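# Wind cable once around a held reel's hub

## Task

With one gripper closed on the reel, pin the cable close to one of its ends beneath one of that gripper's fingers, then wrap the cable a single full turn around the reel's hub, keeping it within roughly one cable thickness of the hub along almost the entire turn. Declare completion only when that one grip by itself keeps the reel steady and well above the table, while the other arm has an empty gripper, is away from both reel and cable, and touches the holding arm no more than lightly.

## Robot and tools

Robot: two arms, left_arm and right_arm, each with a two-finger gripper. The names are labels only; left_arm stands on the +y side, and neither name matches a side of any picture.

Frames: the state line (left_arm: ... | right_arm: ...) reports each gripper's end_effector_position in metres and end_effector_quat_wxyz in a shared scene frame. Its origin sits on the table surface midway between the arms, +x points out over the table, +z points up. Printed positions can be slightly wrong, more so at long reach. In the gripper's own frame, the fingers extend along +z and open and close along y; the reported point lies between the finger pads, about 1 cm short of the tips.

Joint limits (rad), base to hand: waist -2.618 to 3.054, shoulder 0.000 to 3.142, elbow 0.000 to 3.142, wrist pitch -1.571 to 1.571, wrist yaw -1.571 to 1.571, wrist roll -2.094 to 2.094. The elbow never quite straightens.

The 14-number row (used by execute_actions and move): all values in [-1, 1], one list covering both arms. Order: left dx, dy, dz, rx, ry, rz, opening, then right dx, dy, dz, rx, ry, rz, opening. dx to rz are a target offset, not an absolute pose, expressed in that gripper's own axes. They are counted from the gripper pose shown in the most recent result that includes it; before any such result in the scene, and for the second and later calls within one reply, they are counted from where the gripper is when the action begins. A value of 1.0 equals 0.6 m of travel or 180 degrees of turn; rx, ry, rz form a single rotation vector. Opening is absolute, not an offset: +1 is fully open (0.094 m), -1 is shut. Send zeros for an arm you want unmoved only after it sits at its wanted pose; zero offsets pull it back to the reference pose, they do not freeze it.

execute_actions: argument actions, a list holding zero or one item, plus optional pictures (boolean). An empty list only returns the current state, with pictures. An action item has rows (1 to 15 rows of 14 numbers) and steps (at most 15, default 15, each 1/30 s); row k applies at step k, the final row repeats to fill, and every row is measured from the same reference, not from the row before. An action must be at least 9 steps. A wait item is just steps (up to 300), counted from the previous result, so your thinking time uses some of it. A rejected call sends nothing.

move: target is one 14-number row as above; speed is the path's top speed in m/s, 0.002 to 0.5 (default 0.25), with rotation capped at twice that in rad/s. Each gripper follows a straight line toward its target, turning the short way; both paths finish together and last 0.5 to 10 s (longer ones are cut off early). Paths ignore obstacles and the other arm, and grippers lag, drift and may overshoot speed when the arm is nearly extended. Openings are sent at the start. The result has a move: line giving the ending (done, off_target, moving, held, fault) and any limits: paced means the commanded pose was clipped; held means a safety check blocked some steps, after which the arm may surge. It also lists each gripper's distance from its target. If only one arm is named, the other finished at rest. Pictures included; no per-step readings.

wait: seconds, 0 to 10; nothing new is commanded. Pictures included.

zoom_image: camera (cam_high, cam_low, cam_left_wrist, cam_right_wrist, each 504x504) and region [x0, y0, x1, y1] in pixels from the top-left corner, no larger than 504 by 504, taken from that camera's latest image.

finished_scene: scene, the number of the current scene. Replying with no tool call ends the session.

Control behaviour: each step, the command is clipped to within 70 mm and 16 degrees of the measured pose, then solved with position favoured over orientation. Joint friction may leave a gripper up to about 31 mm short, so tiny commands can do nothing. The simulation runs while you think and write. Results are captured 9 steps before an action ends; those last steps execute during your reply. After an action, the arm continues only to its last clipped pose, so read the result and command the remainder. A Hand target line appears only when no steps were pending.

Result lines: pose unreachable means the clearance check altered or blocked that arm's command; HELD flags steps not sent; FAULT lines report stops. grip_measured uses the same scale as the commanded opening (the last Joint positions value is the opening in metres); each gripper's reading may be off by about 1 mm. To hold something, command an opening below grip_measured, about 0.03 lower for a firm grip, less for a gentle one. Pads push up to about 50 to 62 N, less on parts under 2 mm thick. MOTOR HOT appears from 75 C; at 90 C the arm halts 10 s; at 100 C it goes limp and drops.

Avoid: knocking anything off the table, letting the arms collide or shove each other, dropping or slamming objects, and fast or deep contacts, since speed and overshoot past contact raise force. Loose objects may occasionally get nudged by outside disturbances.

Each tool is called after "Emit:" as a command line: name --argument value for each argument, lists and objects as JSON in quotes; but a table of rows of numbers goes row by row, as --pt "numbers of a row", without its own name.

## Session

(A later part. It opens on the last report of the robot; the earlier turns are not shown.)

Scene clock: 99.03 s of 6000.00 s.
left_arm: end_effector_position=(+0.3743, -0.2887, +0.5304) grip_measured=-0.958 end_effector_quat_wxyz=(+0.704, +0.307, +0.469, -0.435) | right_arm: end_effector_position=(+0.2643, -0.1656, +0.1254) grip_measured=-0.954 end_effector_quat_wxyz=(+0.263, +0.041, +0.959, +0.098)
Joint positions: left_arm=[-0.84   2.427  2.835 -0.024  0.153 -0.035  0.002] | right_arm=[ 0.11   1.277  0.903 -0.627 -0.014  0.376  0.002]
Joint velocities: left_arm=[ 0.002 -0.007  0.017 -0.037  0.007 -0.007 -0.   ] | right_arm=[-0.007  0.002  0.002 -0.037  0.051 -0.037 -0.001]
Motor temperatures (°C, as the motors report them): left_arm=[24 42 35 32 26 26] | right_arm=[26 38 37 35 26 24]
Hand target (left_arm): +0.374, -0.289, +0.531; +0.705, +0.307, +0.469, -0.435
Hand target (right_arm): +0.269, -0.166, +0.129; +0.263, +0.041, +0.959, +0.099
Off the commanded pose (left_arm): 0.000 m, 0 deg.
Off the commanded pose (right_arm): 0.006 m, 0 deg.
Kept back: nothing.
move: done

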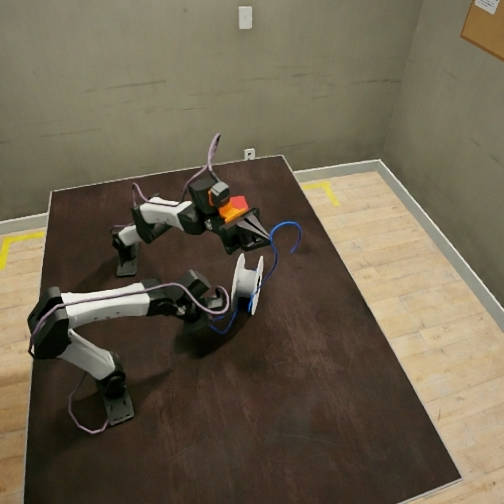

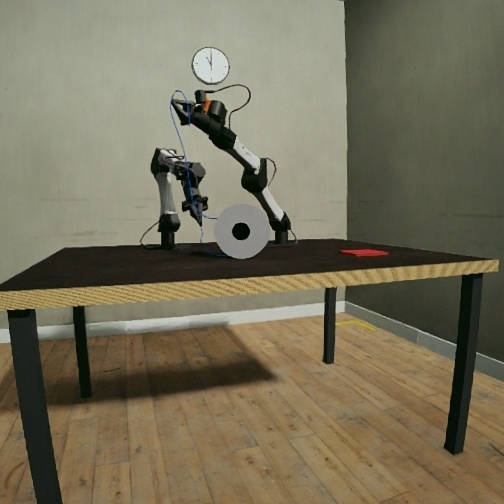

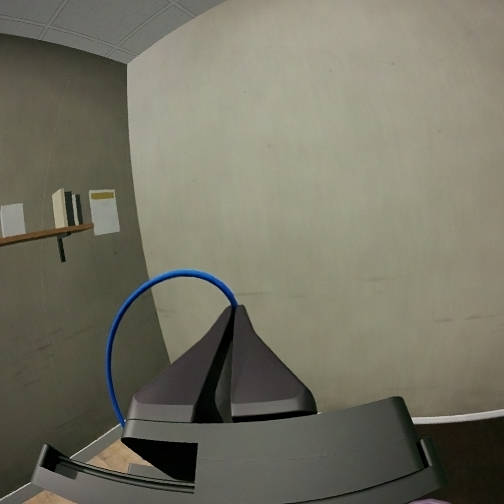

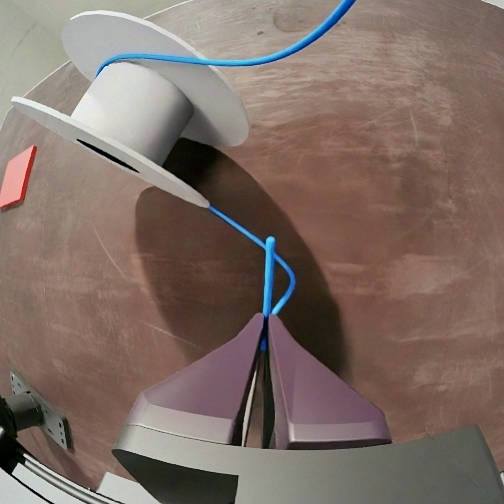

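Emit:
execute_actions --actions '[{"rows":[[0,0,0,0,0,0,0.2,0,0,0,0,0,0,-0.965]],"steps":15}]'

Emit:
move --target '[0,0.1,-0.45,0,0,0,1,0,0,0,0,0,0,-0.965]' --speed 0.25

Scene clock: 99.57 s of 6000.00 s.
left_arm: end_effector_position=(+0.3743, -0.2887, +0.5304) grip_measured=+0.191 end_effector_quat_wxyz=(+0.704, +0.307, +0.469, -0.435) | right_arm: end_effector_position=(+0.2641, -0.1656, +0.1253) grip_measured=-0.954 end_effector_quat_wxyz=(+0.263, +0.041, +0.959, +0.098)
Joint positions: left_arm=[-0.84   2.427  2.835 -0.024  0.153 -0.035  0.056] | right_arm=[ 0.11   1.277  0.903 -0.628 -0.014  0.376  0.002]
Joint velocities: left_arm=[-0.002 -0.002 -0.012  0.051 -0.022 -0.022  0.014] | right_arm=[-0.012 -0.007  0.007  0.051 -0.037 -0.066 -0.   ]
Motor temperatures (°C, as the motors report them): left_arm=[24 42 35 32 26 26] | right_arm=[26 38 37 35 26 24]
Steps of this call (steps 1 to 10: nothing new was sent; steps 11 to 16: the first 6 steps of this action). Readings (end_effector_position):
11: left_arm (+0.3743, -0.2887, +0.5304) | right_arm (+0.2641, -0.1656, +0.1253)
12: left_arm (+0.3743, -0.2887, +0.5304) | right_arm (+0.2641, -0.1656, +0.1253)
14: left_arm (+0.3743, -0.2887, +0.5304) | right_arm (+0.2641, -0.1656, +0.1253)
16: the state above

Scene clock: 101.73 s of 6000.00 s.
left_arm: end_effector_position=(+0.3231, -0.0368, +0.4399) grip_measured=+1.000 end_effector_quat_wxyz=(+0.711, +0.305, +0.463, -0.433) | right_arm: end_effector_position=(+0.2641, -0.1656, +0.1253) grip_measured=-0.954 end_effector_quat_wxyz=(+0.263, +0.041, +0.959, +0.098)
Joint positions: left_arm=[-0.463  1.324  0.971  0.806  0.493 -0.192  0.094] | right_arm=[ 0.11   1.277  0.903 -0.628 -0.014  0.376  0.002]
Joint velocities: left_arm=[-0.002  0.002  0.007  0.022 -0.007 -0.051  0.   ] | right_arm=[ 0.002  0.002 -0.017  0.007  0.11  -0.022 -0.   ]
Motor temperatures (°C, as the motors report them): left_arm=[24 43 35 32 26 26] | right_arm=[26 38 37 34 26 24]
Hand target (left_arm): +0.322, -0.035, +0.430; +0.704, +0.305, +0.470, -0.436
Hand target (right_arm): +0.264, -0.166, +0.125; +0.263, +0.041, +0.959, +0.098
Off your previous action's commanded pose (left_arm): 0.000 m, 0 deg at its last step (step 9 of this call).
Off your previous action's commanded pose (right_arm): 0.000 m, 0 deg at its last step (step 9 of this call).
Off the commanded pose (left_arm): 0.008 m, 1 deg.
Off the commanded pose (right_arm): 0.000 m, 0 deg.
Kept back: nothing.
move: done

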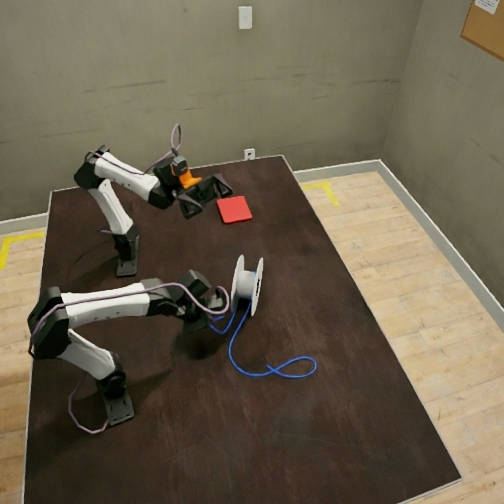

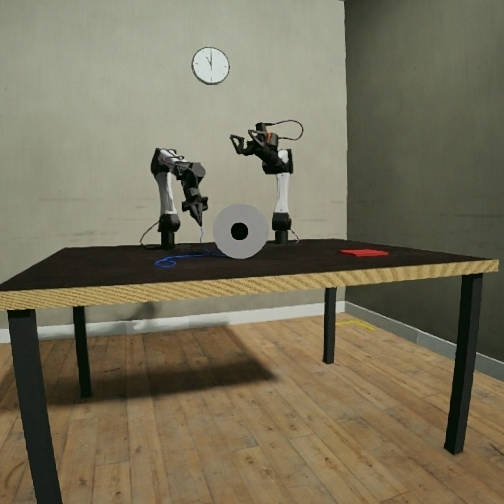

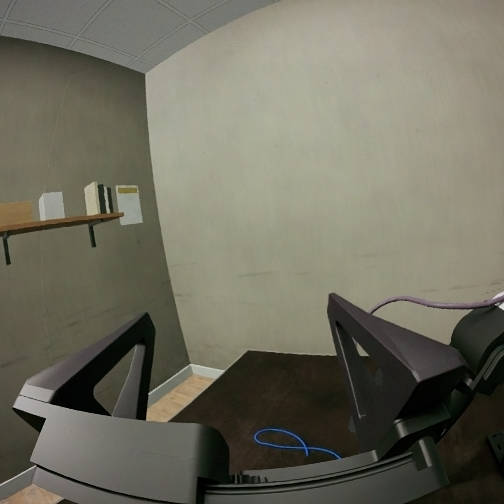

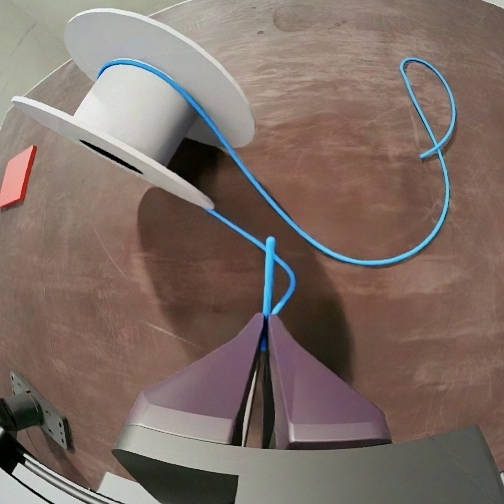

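Emit:
move --target '[0.342,0.238,-0.24,0.273,0.35,0.044,1,0,0,0,0,0,0,-0.965]' --speed 0.3

Scene clock: 108.73 s of 6000.00 s.
left_arm: end_effector_position=(+0.4347, +0.0787, +0.2097) grip_measured=+1.000 end_effector_quat_wxyz=(+0.298, +0.731, +0.555, -0.262) | right_arm: end_effector_position=(+0.2641, -0.1656, +0.1253) grip_measured=-0.954 end_effector_quat_wxyz=(+0.263, +0.041, +0.959, +0.098)
Joint positions: left_arm=[-0.004  2.183  2.23  -1.555  0.814  1.684  0.094] | right_arm=[ 0.11   1.277  0.903 -0.628 -0.014  0.376  0.002]
Joint velocities: left_arm=[-0.017 -0.012 -0.002  0.022 -0.007 -0.007  0.   ] | right_arm=[-0.007  0.002 -0.007  0.051 -0.007 -0.007  0.   ]
Motor temperatures (°C, as the motors report them): left_arm=[24 41 35 32 26 26] | right_arm=[26 37 37 34 26 24]
Hand target (left_arm): +0.435, +0.078, +0.203; +0.287, +0.736, +0.554, -0.264
Hand target (right_arm): +0.264, -0.166, +0.125; +0.263, +0.041, +0.959, +0.098
Off the commanded pose (left_arm): 0.010 m, 12 deg.
Off the commanded pose (right_arm): 0.000 m, 0 deg.
joint sent to its limit (left arm) — the command would take joint 4 (wrist pitch) past its lower limit, so that joint was sent only as far as its limit.
Kept back: nothing.
move: off_target (left_arm); limits=paced

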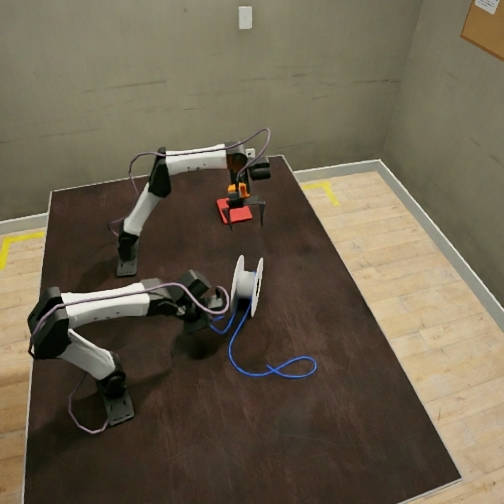

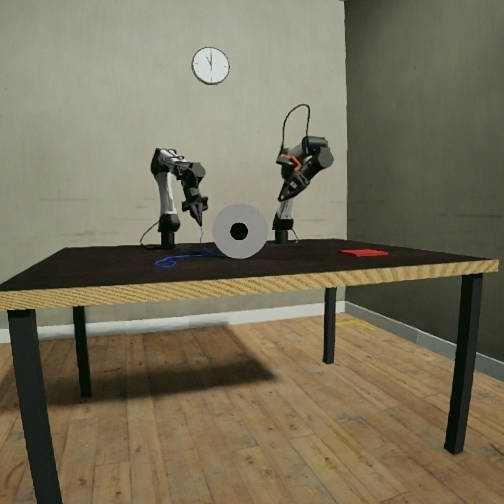

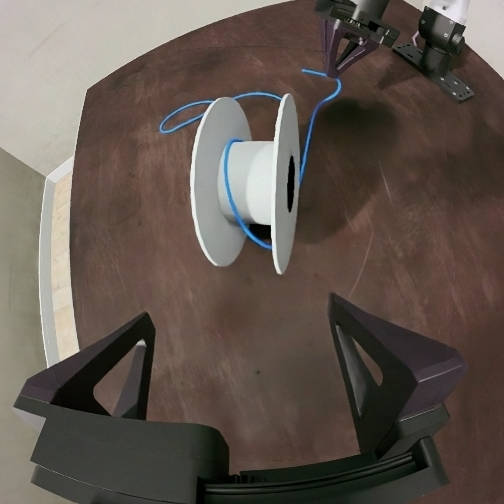

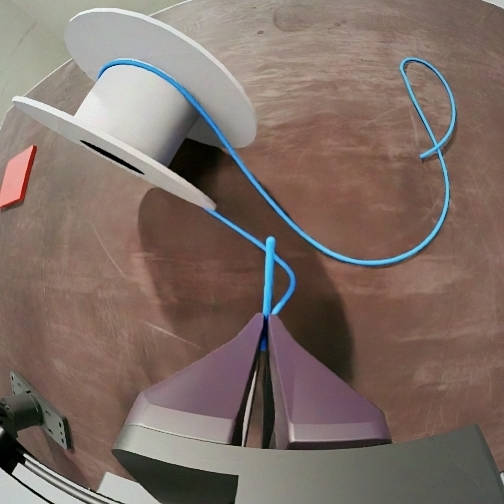

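Emit:
move --target '[-0.02,-0.02,0.13,0.06,0,0,1,0,0,0,0,0,0,-0.965]' --speed 0.1

Scene clock: 110.43 s of 6000.00 s.
left_arm: end_effector_position=(+0.4151, +0.0170, +0.1690) grip_measured=+1.000 end_effector_quat_wxyz=(+0.240, +0.758, +0.522, -0.308) | right_arm: end_effector_position=(+0.2641, -0.1656, +0.1253) grip_measured=-0.954 end_effector_quat_wxyz=(+0.263, +0.041, +0.959, +0.098)
Joint positions: left_arm=[-0.156  2.297  2.263 -1.558  0.802  1.661  0.094] | right_arm=[ 0.11   1.277  0.903 -0.628 -0.014  0.376  0.002]
Joint velocities: left_arm=[-0.007 -0.022  0.032 -0.051  0.007 -0.022  0.   ] | right_arm=[ 0.007  0.002  0.007  0.051 -0.007  0.007 -0.   ]
Motor temperatures (°C, as the motors report them): left_arm=[24 42 35 32 26 26] | right_arm=[26 37 37 34 26 24]
Hand target (left_arm): +0.416, +0.017, +0.163; +0.228, +0.756, +0.529, -0.310
Hand target (right_arm): +0.264, -0.166, +0.125; +0.263, +0.041, +0.959, +0.098
Off the commanded pose (left_arm): 0.006 m, 2 deg.
Off the commanded pose (right_arm): 0.000 m, 0 deg.
joint sent to its limit (left arm) — the command would take joint 4 (wrist pitch) past its lower limit, so that joint was sent only as far as its limit.
Kept back: nothing.
move: done

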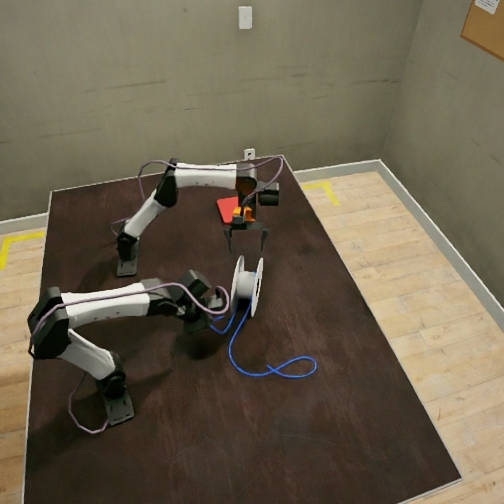

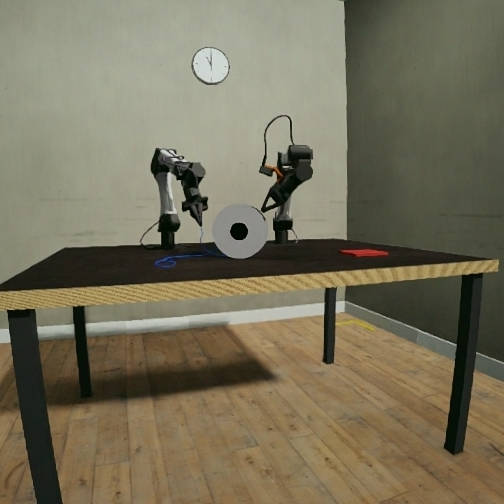

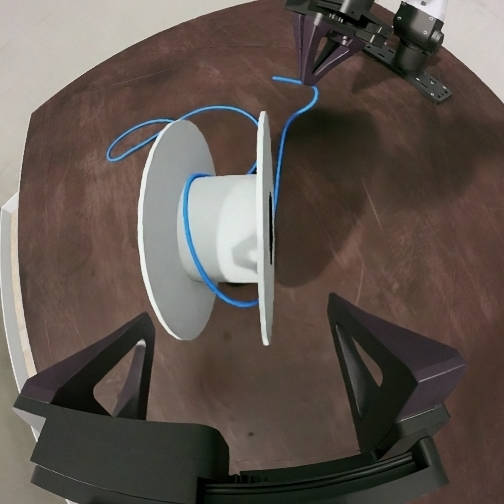

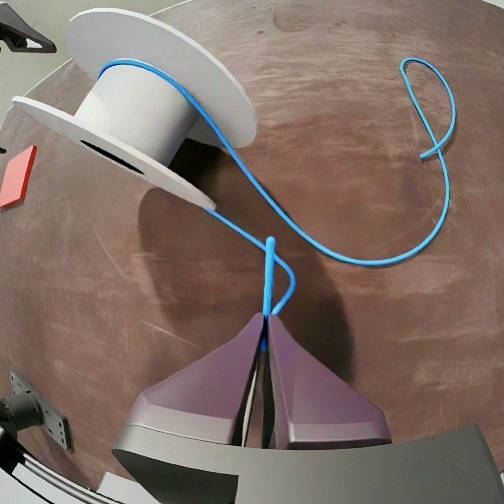

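Shift +y_g by ~1.5 cm, then advance.

Emit:
move --target '[0.02,0.035,0,0,0,0,1,0,0,0,0,0,0,-0.965]' --speed 0.08

Emit:
move --target '[0.01,0,0.09,0,0,0,1,0,0,0,0,0,0,-0.965]' --speed 0.06

Scene clock: 111.57 s of 6000.00 s.
left_arm: end_effector_position=(+0.4350, +0.0159, +0.1661) grip_measured=+1.000 end_effector_quat_wxyz=(+0.255, +0.759, +0.520, -0.297) | right_arm: end_effector_position=(+0.2641, -0.1656, +0.1253) grip_measured=-0.954 end_effector_quat_wxyz=(+0.263, +0.041, +0.959, +0.098)
Joint positions: left_arm=[-0.146  2.367  2.372 -1.561  0.804  1.66   0.094] | right_arm=[ 0.11   1.277  0.903 -0.628 -0.014  0.376  0.002]
Joint velocities: left_arm=[-0.022  0.002  0.027  0.022  0.051 -0.022  0.   ] | right_arm=[ 0.007  0.002 -0.012 -0.007 -0.037 -0.051 -0.   ]
Motor temperatures (°C, as the motors report them): left_arm=[24 42 35 31 26 26] | right_arm=[26 37 37 34 26 24]
Hand target (left_arm): +0.438, +0.017, +0.161; +0.250, +0.755, +0.526, -0.301
Hand target (right_arm): +0.264, -0.166, +0.125; +0.263, +0.041, +0.959, +0.098
Off the commanded pose (left_arm): 0.006 m, 2 deg.
Off the commanded pose (right_arm): 0.000 m, 0 deg.
joint sent to its limit (left arm) — the command would take joint 4 (wrist pitch) past its lower limit, so that joint was sent only as far as its limit.
Kept back: nothing.
move: done

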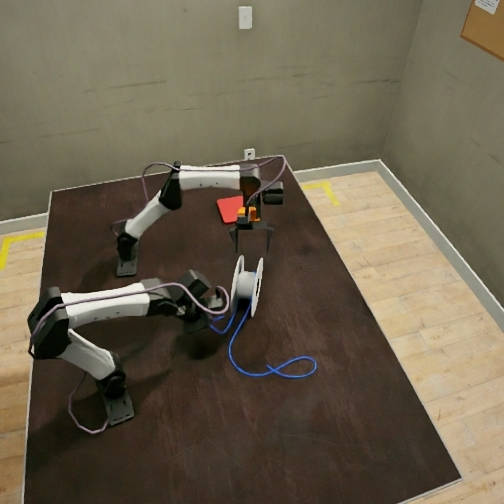

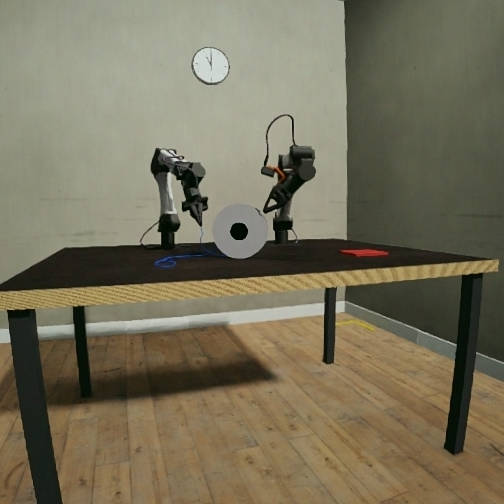

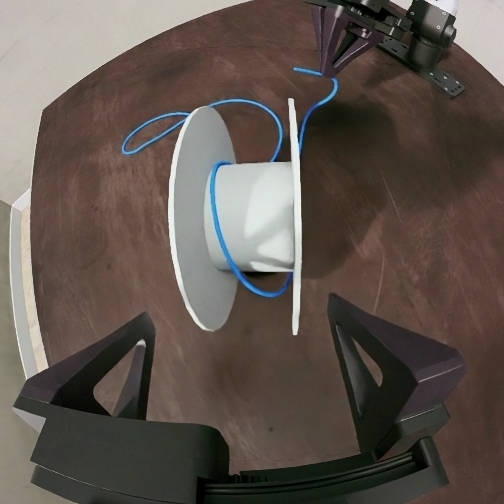

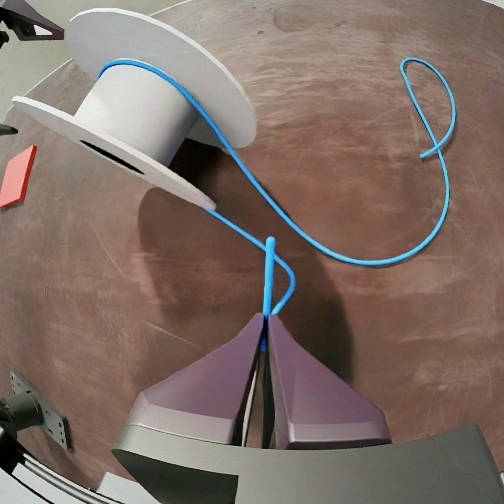

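Scene clock: 112.97 s of 6000.00 s.
left_arm: end_effector_position=(+0.4305, -0.0176, +0.1261) grip_measured=+1.000 end_effector_quat_wxyz=(+0.257, +0.760, +0.517, -0.297) | right_arm: end_effector_position=(+0.2641, -0.1656, +0.1253) grip_measured=-0.954 end_effector_quat_wxyz=(+0.263, +0.041, +0.959, +0.098)
Joint positions: left_arm=[-0.218  2.331  2.145 -1.294  0.804  1.562  0.094] | right_arm=[ 0.11   1.277  0.903 -0.628 -0.014  0.376  0.002]
Joint velocities: left_arm=[ 0.002  0.002 -0.012  0.007  0.066 -0.007  0.   ] | right_arm=[-0.007 -0.007 -0.007  0.051  0.022 -0.007 -0.001]
Motor temperatures (°C, as the motors report them): left_arm=[24 43 35 31 26 26] | right_arm=[26 37 37 34 26 24]
Hand target (left_arm): +0.427, -0.018, +0.124; +0.254, +0.760, +0.520, -0.296
Hand target (right_arm): +0.264, -0.166, +0.125; +0.263, +0.041, +0.959, +0.098
Off the commanded pose (left_arm): 0.004 m, 0 deg.
Off the commanded pose (right_arm): 0.000 m, 0 deg.
Kept back: nothing.
move: done

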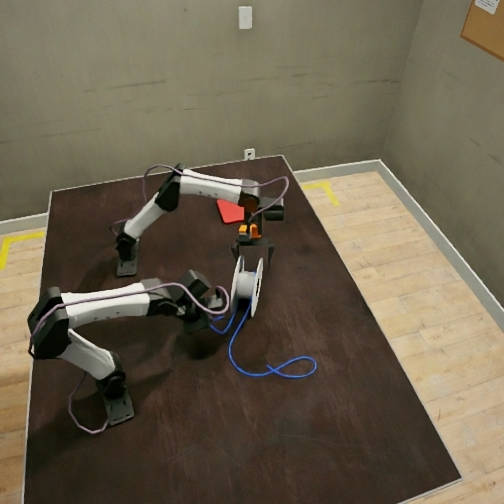

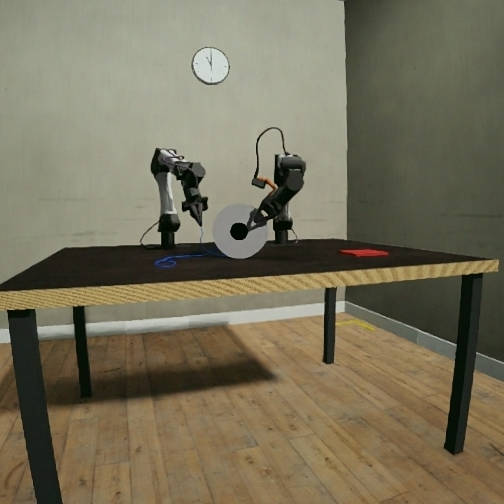

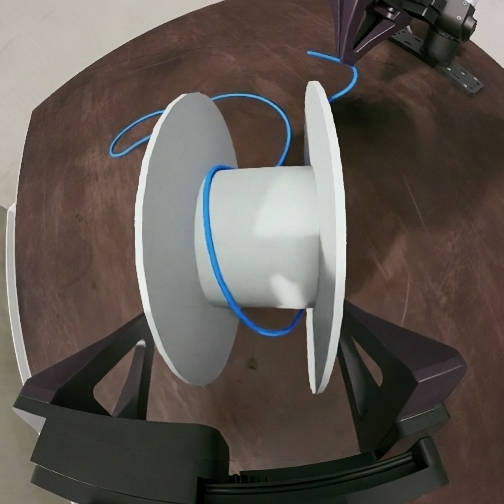

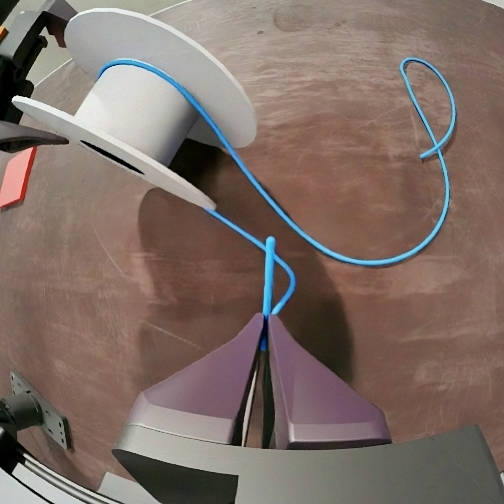

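Emit:
execute_actions --actions '[{"rows":[[0,-0.025,0,0,0,0,0.9,0,0,0,0,0,0,-0.965],[0,-0.025,0,0,0,0,0.85,0,0,0,0,0,0,-0.965],[0,-0.025,0,0,0,0,0.8,0,0,0,0,0,0,-0.965],[0,-0.025,0,0,0,0,0.75,0,0,0,0,0,0,-0.965],[0,-0.025,0,0,0,0,0.7,0,0,0,0,0,0,-0.965],[0,-0.025,0,0,0,0,0.65,0,0,0,0,0,0,-0.965],[0,-0.025,0,0,0,0,0.6,0,0,0,0,0,0,-0.965],[0,-0.025,0,0,0,0,0.55,0,0,0,0,0,0,-0.965],[0,-0.025,0,0,0,0,0.5,0,0,0,0,0,0,-0.965],[0,-0.025,0,0,0,0,0.47,0,0,0,0,0,0,-0.965],[0,-0.025,0,0,0,0,0.44,0,0,0,0,0,0,-0.965],[0,-0.025,0,0,0,0,0.41,0,0,0,0,0,0,-0.965],[0,-0.025,0,0,0,0,0.38,0,0,0,0,0,0,-0.965]],"steps":15}]'

Emit:
move --target '[0,0,0,0,0,0,0.37,-0.165,-0.02,-0.06,0,0,0,-0.965]' --speed 0.1

Scene clock: 114.03 s of 6000.00 s.
left_arm: end_effector_position=(+0.4175, -0.0130, +0.1271) grip_measured=+0.677 end_effector_quat_wxyz=(+0.252, +0.759, +0.520, -0.301) | right_arm: end_effector_position=(+0.2641, -0.1656, +0.1253) grip_measured=-0.954 end_effector_quat_wxyz=(+0.263, +0.041, +0.959, +0.098)
Joint positions: left_arm=[-0.218  2.273  2.052 -1.273  0.805  1.562  0.079] | right_arm=[ 0.11   1.277  0.903 -0.628 -0.014  0.376  0.002]
Joint velocities: left_arm=[-0.012 -0.129 -0.085  0.11   0.066  0.081 -0.05 ] | right_arm=[ 0.012 -0.007 -0.017 -0.007  0.022 -0.037  0.   ]
Motor temperatures (°C, as the motors report them): left_arm=[24 43 35 31 26 26] | right_arm=[26 37 38 34 26 24]
Steps of this call (steps 1 to 26: nothing new was sent; steps 27 to 32: the first 6 steps of this action). Readings (end_effector_position):
27: left_arm (+0.4300, -0.0175, +0.1259) | right_arm (+0.2641, -0.1656, +0.1253)
28: left_arm (+0.4260, -0.0160, +0.1252) | right_arm (+0.2641, -0.1656, +0.1253)
30: left_arm (+0.4194, -0.0137, +0.1256) | right_arm (+0.2641, -0.1656, +0.1253)
32: the state above

Scene clock: 116.07 s of 6000.00 s.
left_arm: end_effector_position=(+0.4178, -0.0136, +0.1295) grip_measured=+0.458 end_effector_quat_wxyz=(+0.258, +0.759, +0.517, -0.299) | right_arm: end_effector_position=(+0.3260, -0.1958, +0.1982) grip_measured=-0.954 end_effector_quat_wxyz=(+0.264, +0.041, +0.959, +0.095)
Joint positions: left_arm=[-0.218  2.265  2.044 -1.263  0.808  1.562  0.068] | right_arm=[-0.05   1.487  1.363 -0.886 -0.094  0.24   0.002]
Joint velocities: left_arm=[-0.012  0.002  0.017 -0.037  0.037 -0.051  0.   ] | right_arm=[-0.007  0.007 -0.012 -0.037  0.095 -0.022 -0.001]
Motor temperatures (°C, as the motors report them): left_arm=[24 44 35 31 26 26] | right_arm=[26 36 38 34 26 24]
Hand target (left_arm): +0.418, -0.014, +0.129; +0.257, +0.759, +0.517, -0.299
Hand target (right_arm): +0.330, -0.198, +0.201; +0.264, +0.040, +0.959, +0.096
Off your previous action's commanded pose (left_arm): 0.005 m, 0 deg at its last step (step 9 of this call).
Off your previous action's commanded pose (right_arm): 0.000 m, 0 deg at its last step (step 9 of this call).
Off the commanded pose (left_arm): 0.000 m, 0 deg.
Off the commanded pose (right_arm): 0.006 m, 0 deg.
Kept back: nothing.
move: done

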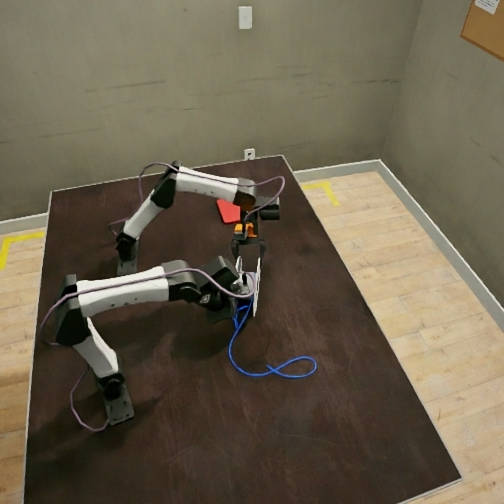

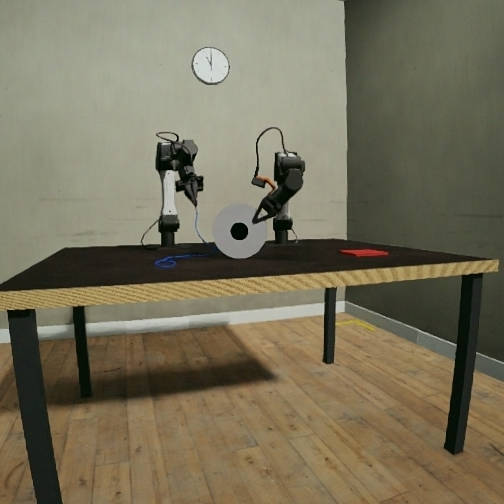

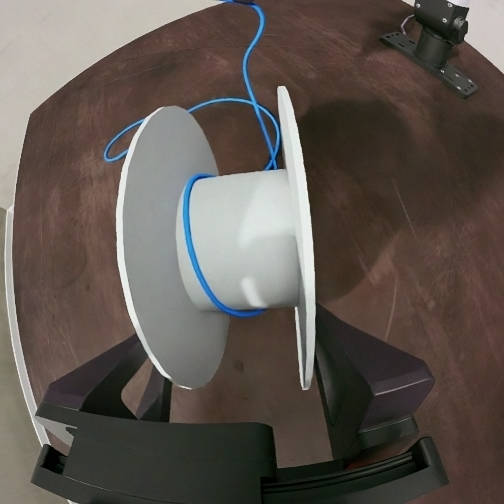

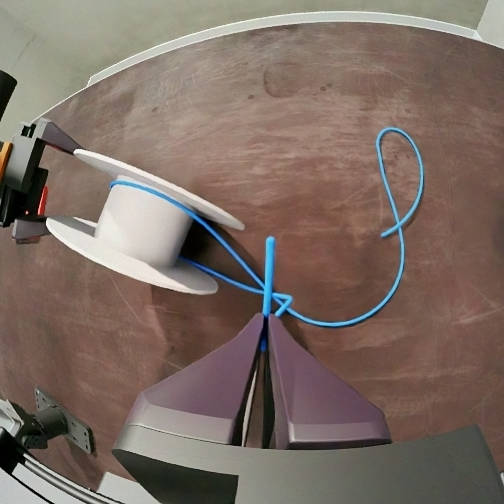

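Emit:
move --target '[0,0,0,0,0,0,0.42,-0.095,0.163,-0.125,0,-0.15,0,-0.965]' --speed 0.1

Scene clock: 119.20 s of 6000.00 s.
left_arm: end_effector_position=(+0.4178, -0.0136, +0.1295) grip_measured=+0.458 end_effector_quat_wxyz=(+0.258, +0.759, +0.517, -0.299) | right_arm: end_effector_position=(+0.3394, -0.1229, +0.2908) grip_measured=-0.954 end_effector_quat_wxyz=(+0.458, +0.058, +0.884, +0.071)
Joint positions: left_arm=[-0.218  2.265  2.044 -1.263  0.808  1.562  0.068] | right_arm=[ 0.292  1.388  1.388 -0.643  0.311  0.444  0.002]
Joint velocities: left_arm=[-0.012 -0.017 -0.002  0.051 -0.051  0.007  0.001] | right_arm=[-0.017  0.002  0.002  0.022  0.066  0.051  0.   ]
Motor temperatures (°C, as the motors report them): left_arm=[24 45 35 31 26 26] | right_arm=[26 37 38 34 26 24]
Hand target (left_arm): +0.418, -0.014, +0.129; +0.258, +0.759, +0.517, -0.299
Hand target (right_arm): +0.340, -0.120, +0.310; +0.479, +0.063, +0.872, +0.083
Off the commanded pose (left_arm): 0.000 m, 0 deg.
Off the commanded pose (right_arm): 0.019 m, 3 deg.
Kept back: nothing.
move: off_target (right_arm)

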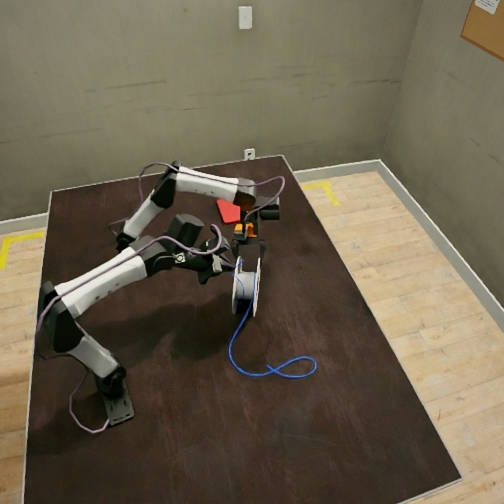

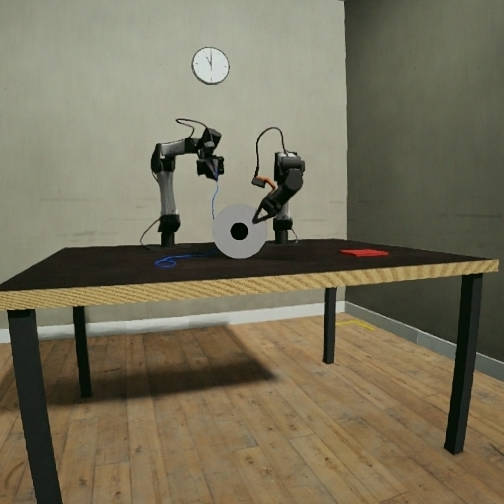

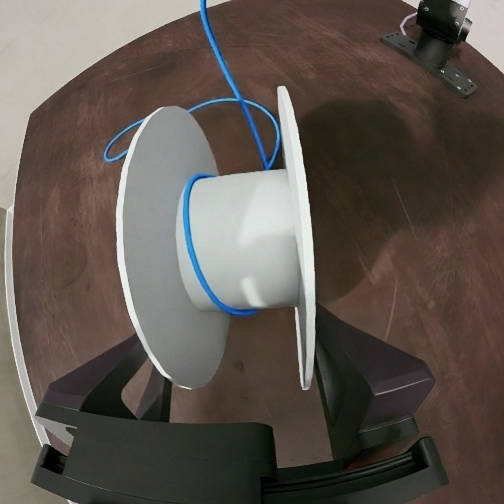

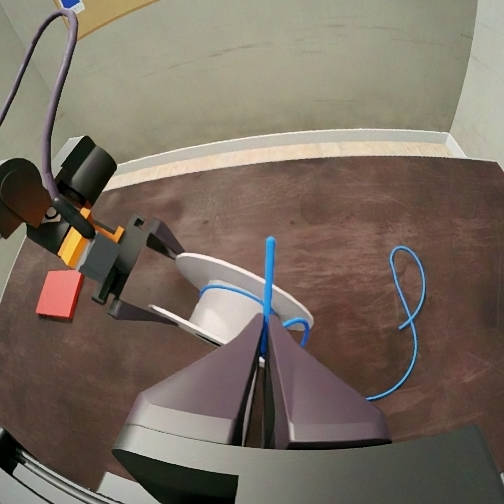

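Emit:
move --target '[0,0,0,0,0,0,0.42,0.05,0.17,-0.03,0,0,0,-0.965]' --speed 0.1

Scene clock: 121.00 s of 6000.00 s.
left_arm: end_effector_position=(+0.4178, -0.0136, +0.1295) grip_measured=+0.458 end_effector_quat_wxyz=(+0.258, +0.759, +0.517, -0.299) | right_arm: end_effector_position=(+0.3108, -0.0224, +0.2916) grip_measured=-0.954 end_effector_quat_wxyz=(+0.454, +0.056, +0.886, +0.072)
Joint positions: left_arm=[-0.218  2.265  2.044 -1.263  0.808  1.562  0.068] | right_arm=[ 0.621  1.553  1.567 -0.762  0.559  0.677  0.002]
Joint velocities: left_arm=[ 0.002 -0.007 -0.002  0.022 -0.007 -0.022 -0.001] | right_arm=[ 0.002 -0.002 -0.012  0.037 -0.007  0.007 -0.   ]
Motor temperatures (°C, as the motors report them): left_arm=[24 45 35 30 26 26] | right_arm=[26 36 38 34 26 24]
Hand target (left_arm): +0.418, -0.014, +0.129; +0.258, +0.759, +0.517, -0.299
Hand target (right_arm): +0.312, -0.019, +0.295; +0.456, +0.059, +0.885, +0.073
Off the commanded pose (left_arm): 0.000 m, 0 deg.
Off the commanded pose (right_arm): 0.005 m, 1 deg.
Kept back: nothing.
move: done

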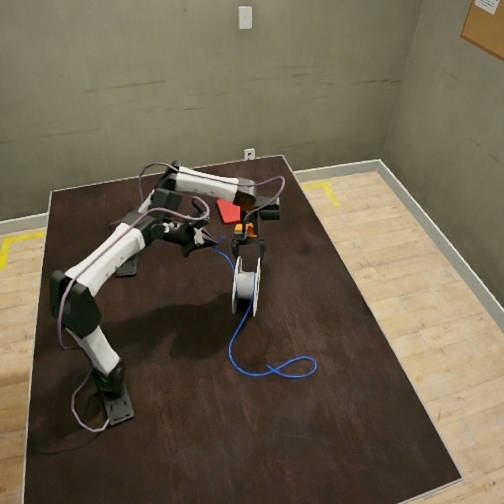

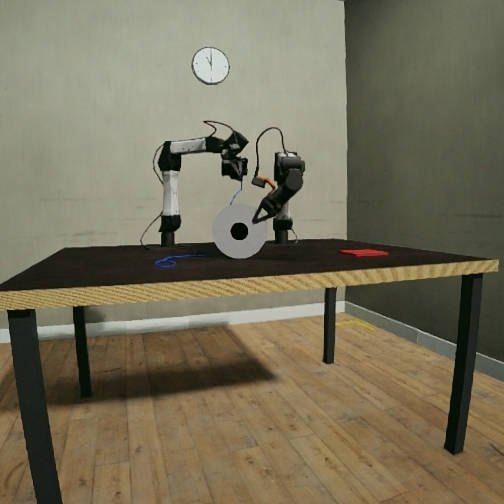

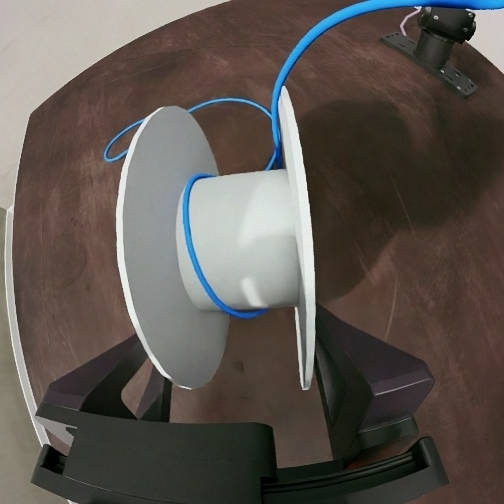

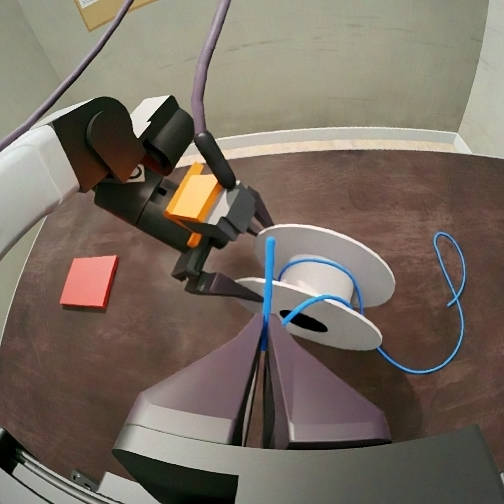

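Emit:
move --target '[0,0,0,0,0,0,0.42,0.145,0.125,0.09,-0.15,0,0,-0.965]' --speed 0.1

Scene clock: 124.23 s of 6000.00 s.
left_arm: end_effector_position=(+0.4178, -0.0136, +0.1295) grip_measured=+0.458 end_effector_quat_wxyz=(+0.258, +0.759, +0.517, -0.299) | right_arm: end_effector_position=(+0.3138, +0.0636, +0.2190) grip_measured=-0.954 end_effector_quat_wxyz=(+0.469, -0.037, +0.839, +0.275)
Joint positions: left_arm=[-0.218  2.265  2.044 -1.263  0.808  1.562  0.068] | right_arm=[0.627 1.565 1.096 0.038 0.211 0.582 0.002]
Joint velocities: left_arm=[-0.007 -0.002  0.017  0.007 -0.022  0.007  0.001] | right_arm=[-0.002 -0.002  0.012  0.007 -0.007 -0.037 -0.001]
Motor temperatures (°C, as the motors report them): left_arm=[24 46 35 30 26 26] | right_arm=[26 37 38 34 26 24]
Hand target (left_arm): +0.418, -0.014, +0.130; +0.258, +0.759, +0.517, -0.299
Hand target (right_arm): +0.307, +0.070, +0.205; +0.458, -0.051, +0.844, +0.276
Off the commanded pose (left_arm): 0.000 m, 0 deg.
Off the commanded pose (right_arm): 0.017 m, 2 deg.
Kept back: nothing.
move: off_target (right_arm)

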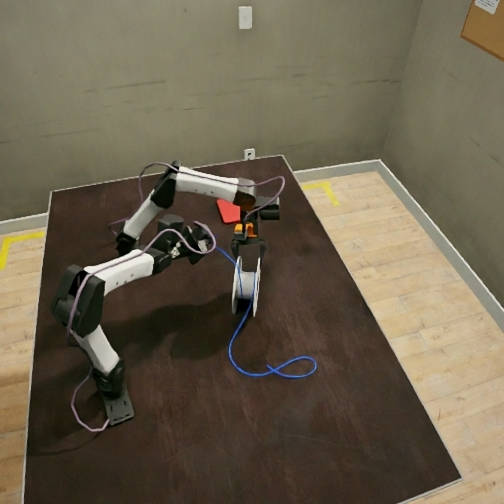

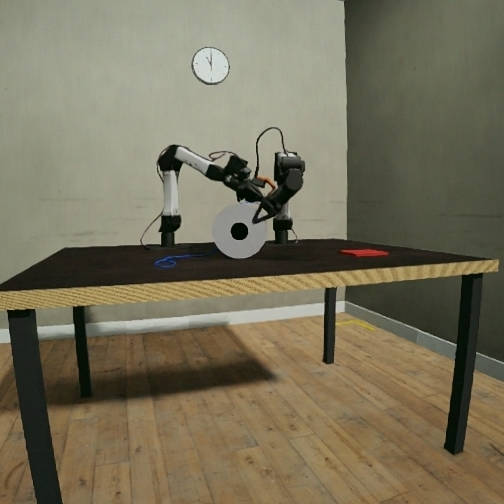

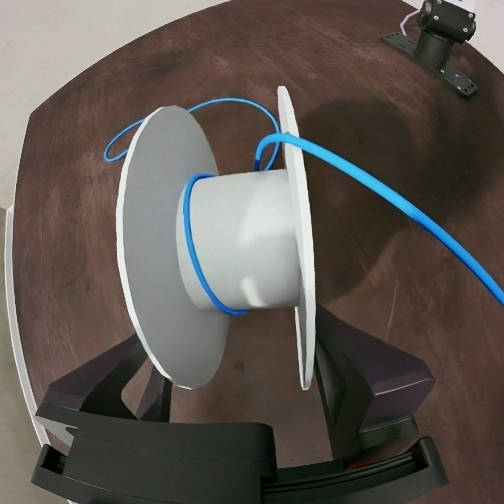

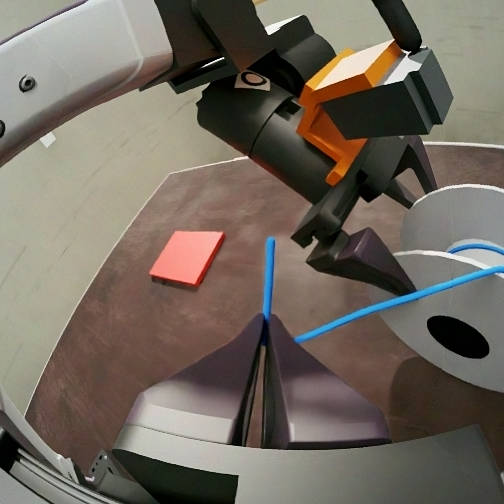

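Emit:
execute_actions --actions '[{"rows":[[0,0,0,0,0,0,0.6,0,0,0,0,0,0,-0.965],[0,0,0,0,0,0,0.8,0,0,0,0,0,0,-0.965],[0,0,0,0,0,0,1,0,0,0,0,0,0,-0.965]],"steps":12}]'

Emit:
move --target '[-0.03,0,-0.13,0,0,0,1,0,0,0,0,0,0,-0.965]' --speed 0.1

Scene clock: 124.93 s of 6000.00 s.
left_arm: end_effector_position=(+0.4178, -0.0136, +0.1295) grip_measured=+0.884 end_effector_quat_wxyz=(+0.258, +0.759, +0.517, -0.300) | right_arm: end_effector_position=(+0.3139, +0.0637, +0.2193) grip_measured=-0.954 end_effector_quat_wxyz=(+0.470, -0.037, +0.838, +0.275)
Joint positions: left_arm=[-0.218  2.265  2.044 -1.263  0.809  1.562  0.089] | right_arm=[0.627 1.565 1.096 0.039 0.211 0.582 0.002]
Joint velocities: left_arm=[ 0.007  0.012  0.002  0.081  0.022 -0.095  0.245] | right_arm=[ 0.002  0.012  0.012  0.022 -0.095  0.007 -0.001]
Motor temperatures (°C, as the motors report them): left_arm=[24 46 35 30 26 26] | right_arm=[26 37 38 35 26 24]
Steps of this call (steps 1 to 18: nothing new was sent; steps 19 to 21: the first 3 steps of this action). Readings (end_effector_position):
19: left_arm (+0.4178, -0.0136, +0.1295) | right_arm (+0.3139, +0.0637, +0.2193)
20: left_arm (+0.4178, -0.0136, +0.1295) | right_arm (+0.3139, +0.0637, +0.2193)
21: the state above

Scene clock: 126.43 s of 6000.00 s.
left_arm: end_effector_position=(+0.4274, +0.0280, +0.1952) grip_measured=+1.000 end_effector_quat_wxyz=(+0.277, +0.752, +0.524, -0.287) | right_arm: end_effector_position=(+0.3139, +0.0637, +0.2193) grip_measured=-0.954 end_effector_quat_wxyz=(+0.470, -0.037, +0.838, +0.275)
Joint positions: left_arm=[-0.12   2.267  2.309 -1.555  0.819  1.65   0.094] | right_arm=[0.627 1.565 1.096 0.039 0.211 0.582 0.002]
Joint velocities: left_arm=[-0.002  0.002  0.002 -0.037  0.007  0.037  0.   ] | right_arm=[-0.007 -0.002 -0.012  0.007  0.022 -0.081  0.   ]
Motor temperatures (°C, as the motors report them): left_arm=[24 47 35 30 26 26] | right_arm=[26 37 38 35 26 24]
Hand target (left_arm): +0.427, +0.030, +0.196; +0.275, +0.753, +0.524, -0.289
Hand target (right_arm): +0.314, +0.064, +0.219; +0.470, -0.037, +0.838, +0.275
Off your previous action's commanded pose (left_arm): 0.000 m, 0 deg at its last step (step 9 of this call).
Off your previous action's commanded pose (right_arm): 0.000 m, 0 deg at its last step (step 9 of this call).
Off the commanded pose (left_arm): 0.002 m, 3 deg.
Off the commanded pose (right_arm): 0.000 m, 0 deg.
joint sent to its limit (left arm) — the command would take joint 4 (wrist pitch) past its lower limit, so that joint was sent only as far as its limit.
Kept back: nothing.
move: off_target (left_arm)

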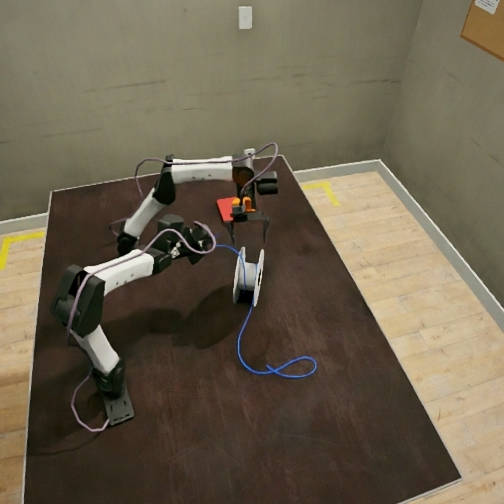

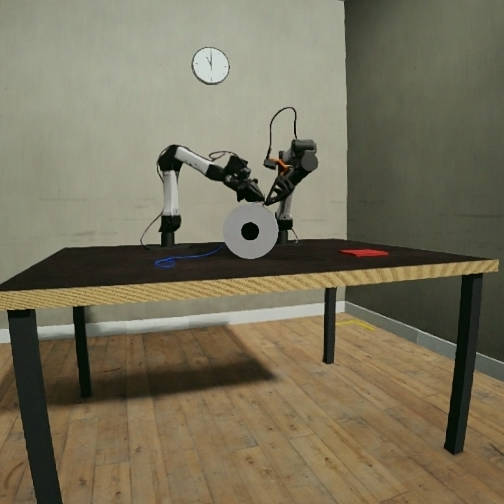

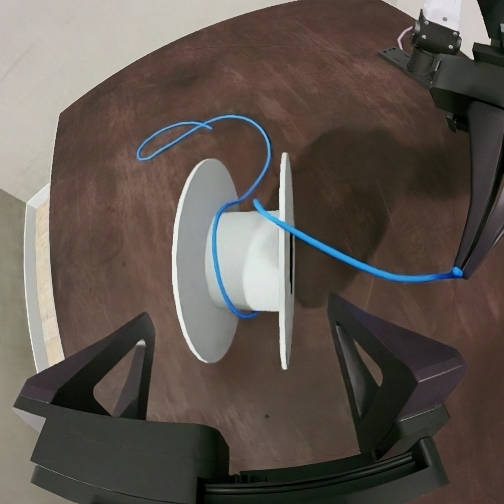

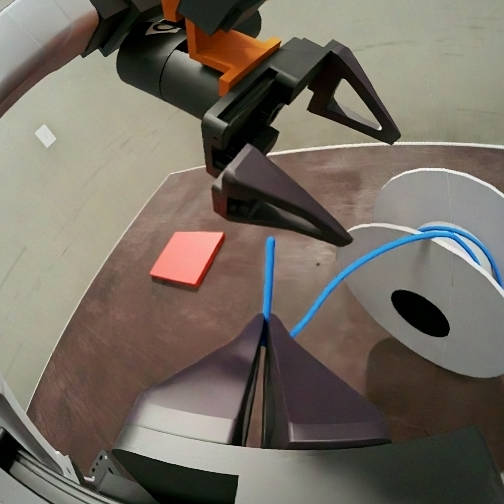

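Emit:
move --target '[0,0,0,0,0,0,1,0.165,-0.18,0.10,0,0,0,-0.965]' --speed 0.1

Scene clock: 128.93 s of 6000.00 s.
left_arm: end_effector_position=(+0.4271, +0.0281, +0.1952) grip_measured=+1.000 end_effector_quat_wxyz=(+0.276, +0.752, +0.524, -0.287) | right_arm: end_effector_position=(+0.3431, +0.0284, +0.0847) grip_measured=-0.954 end_effector_quat_wxyz=(+0.483, -0.033, +0.828, +0.283)
Joint positions: left_arm=[-0.12   2.267  2.309 -1.556  0.819  1.651  0.094] | right_arm=[0.491 1.851 0.754 0.712 0.091 0.527 0.002]
Joint velocities: left_arm=[-0.012 -0.012  0.007  0.051  0.066 -0.051  0.   ] | right_arm=[-0.002  0.007  0.017  0.007 -0.007 -0.022 -0.   ]
Motor temperatures (°C, as the motors report them): left_arm=[24 47 35 30 26 26] | right_arm=[26 37 38 35 26 24]
Hand target (left_arm): +0.427, +0.028, +0.195; +0.277, +0.752, +0.524, -0.287
Hand target (right_arm): +0.338, +0.022, +0.068; +0.470, -0.037, +0.838, +0.274
Off the commanded pose (left_arm): 0.000 m, 0 deg.
Off the commanded pose (right_arm): 0.018 m, 2 deg.
Kept back: nothing.
move: off_target (right_arm)

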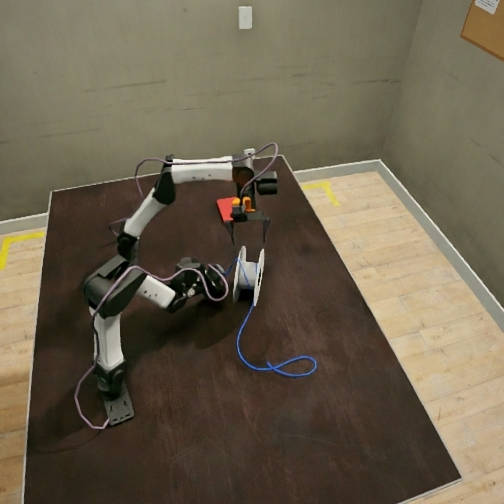

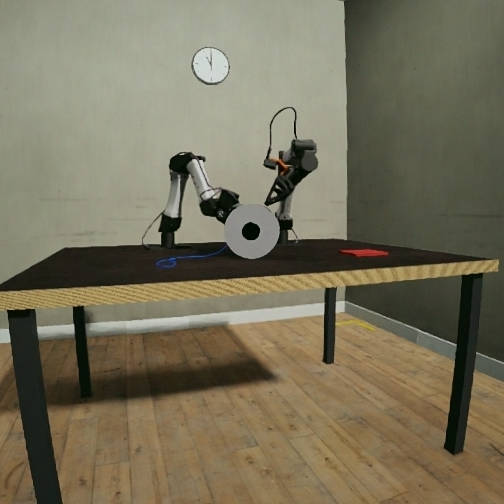

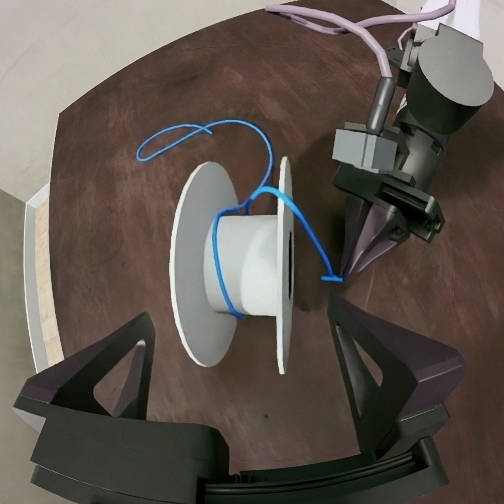

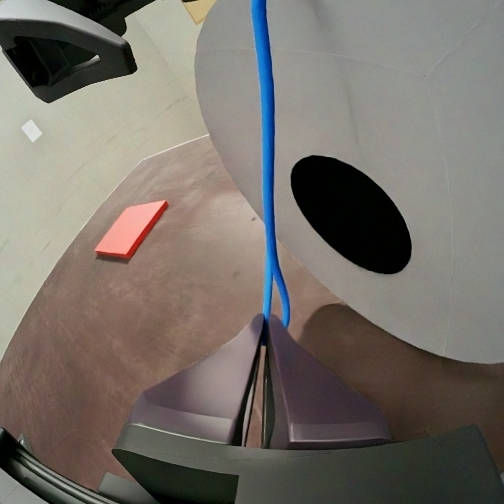

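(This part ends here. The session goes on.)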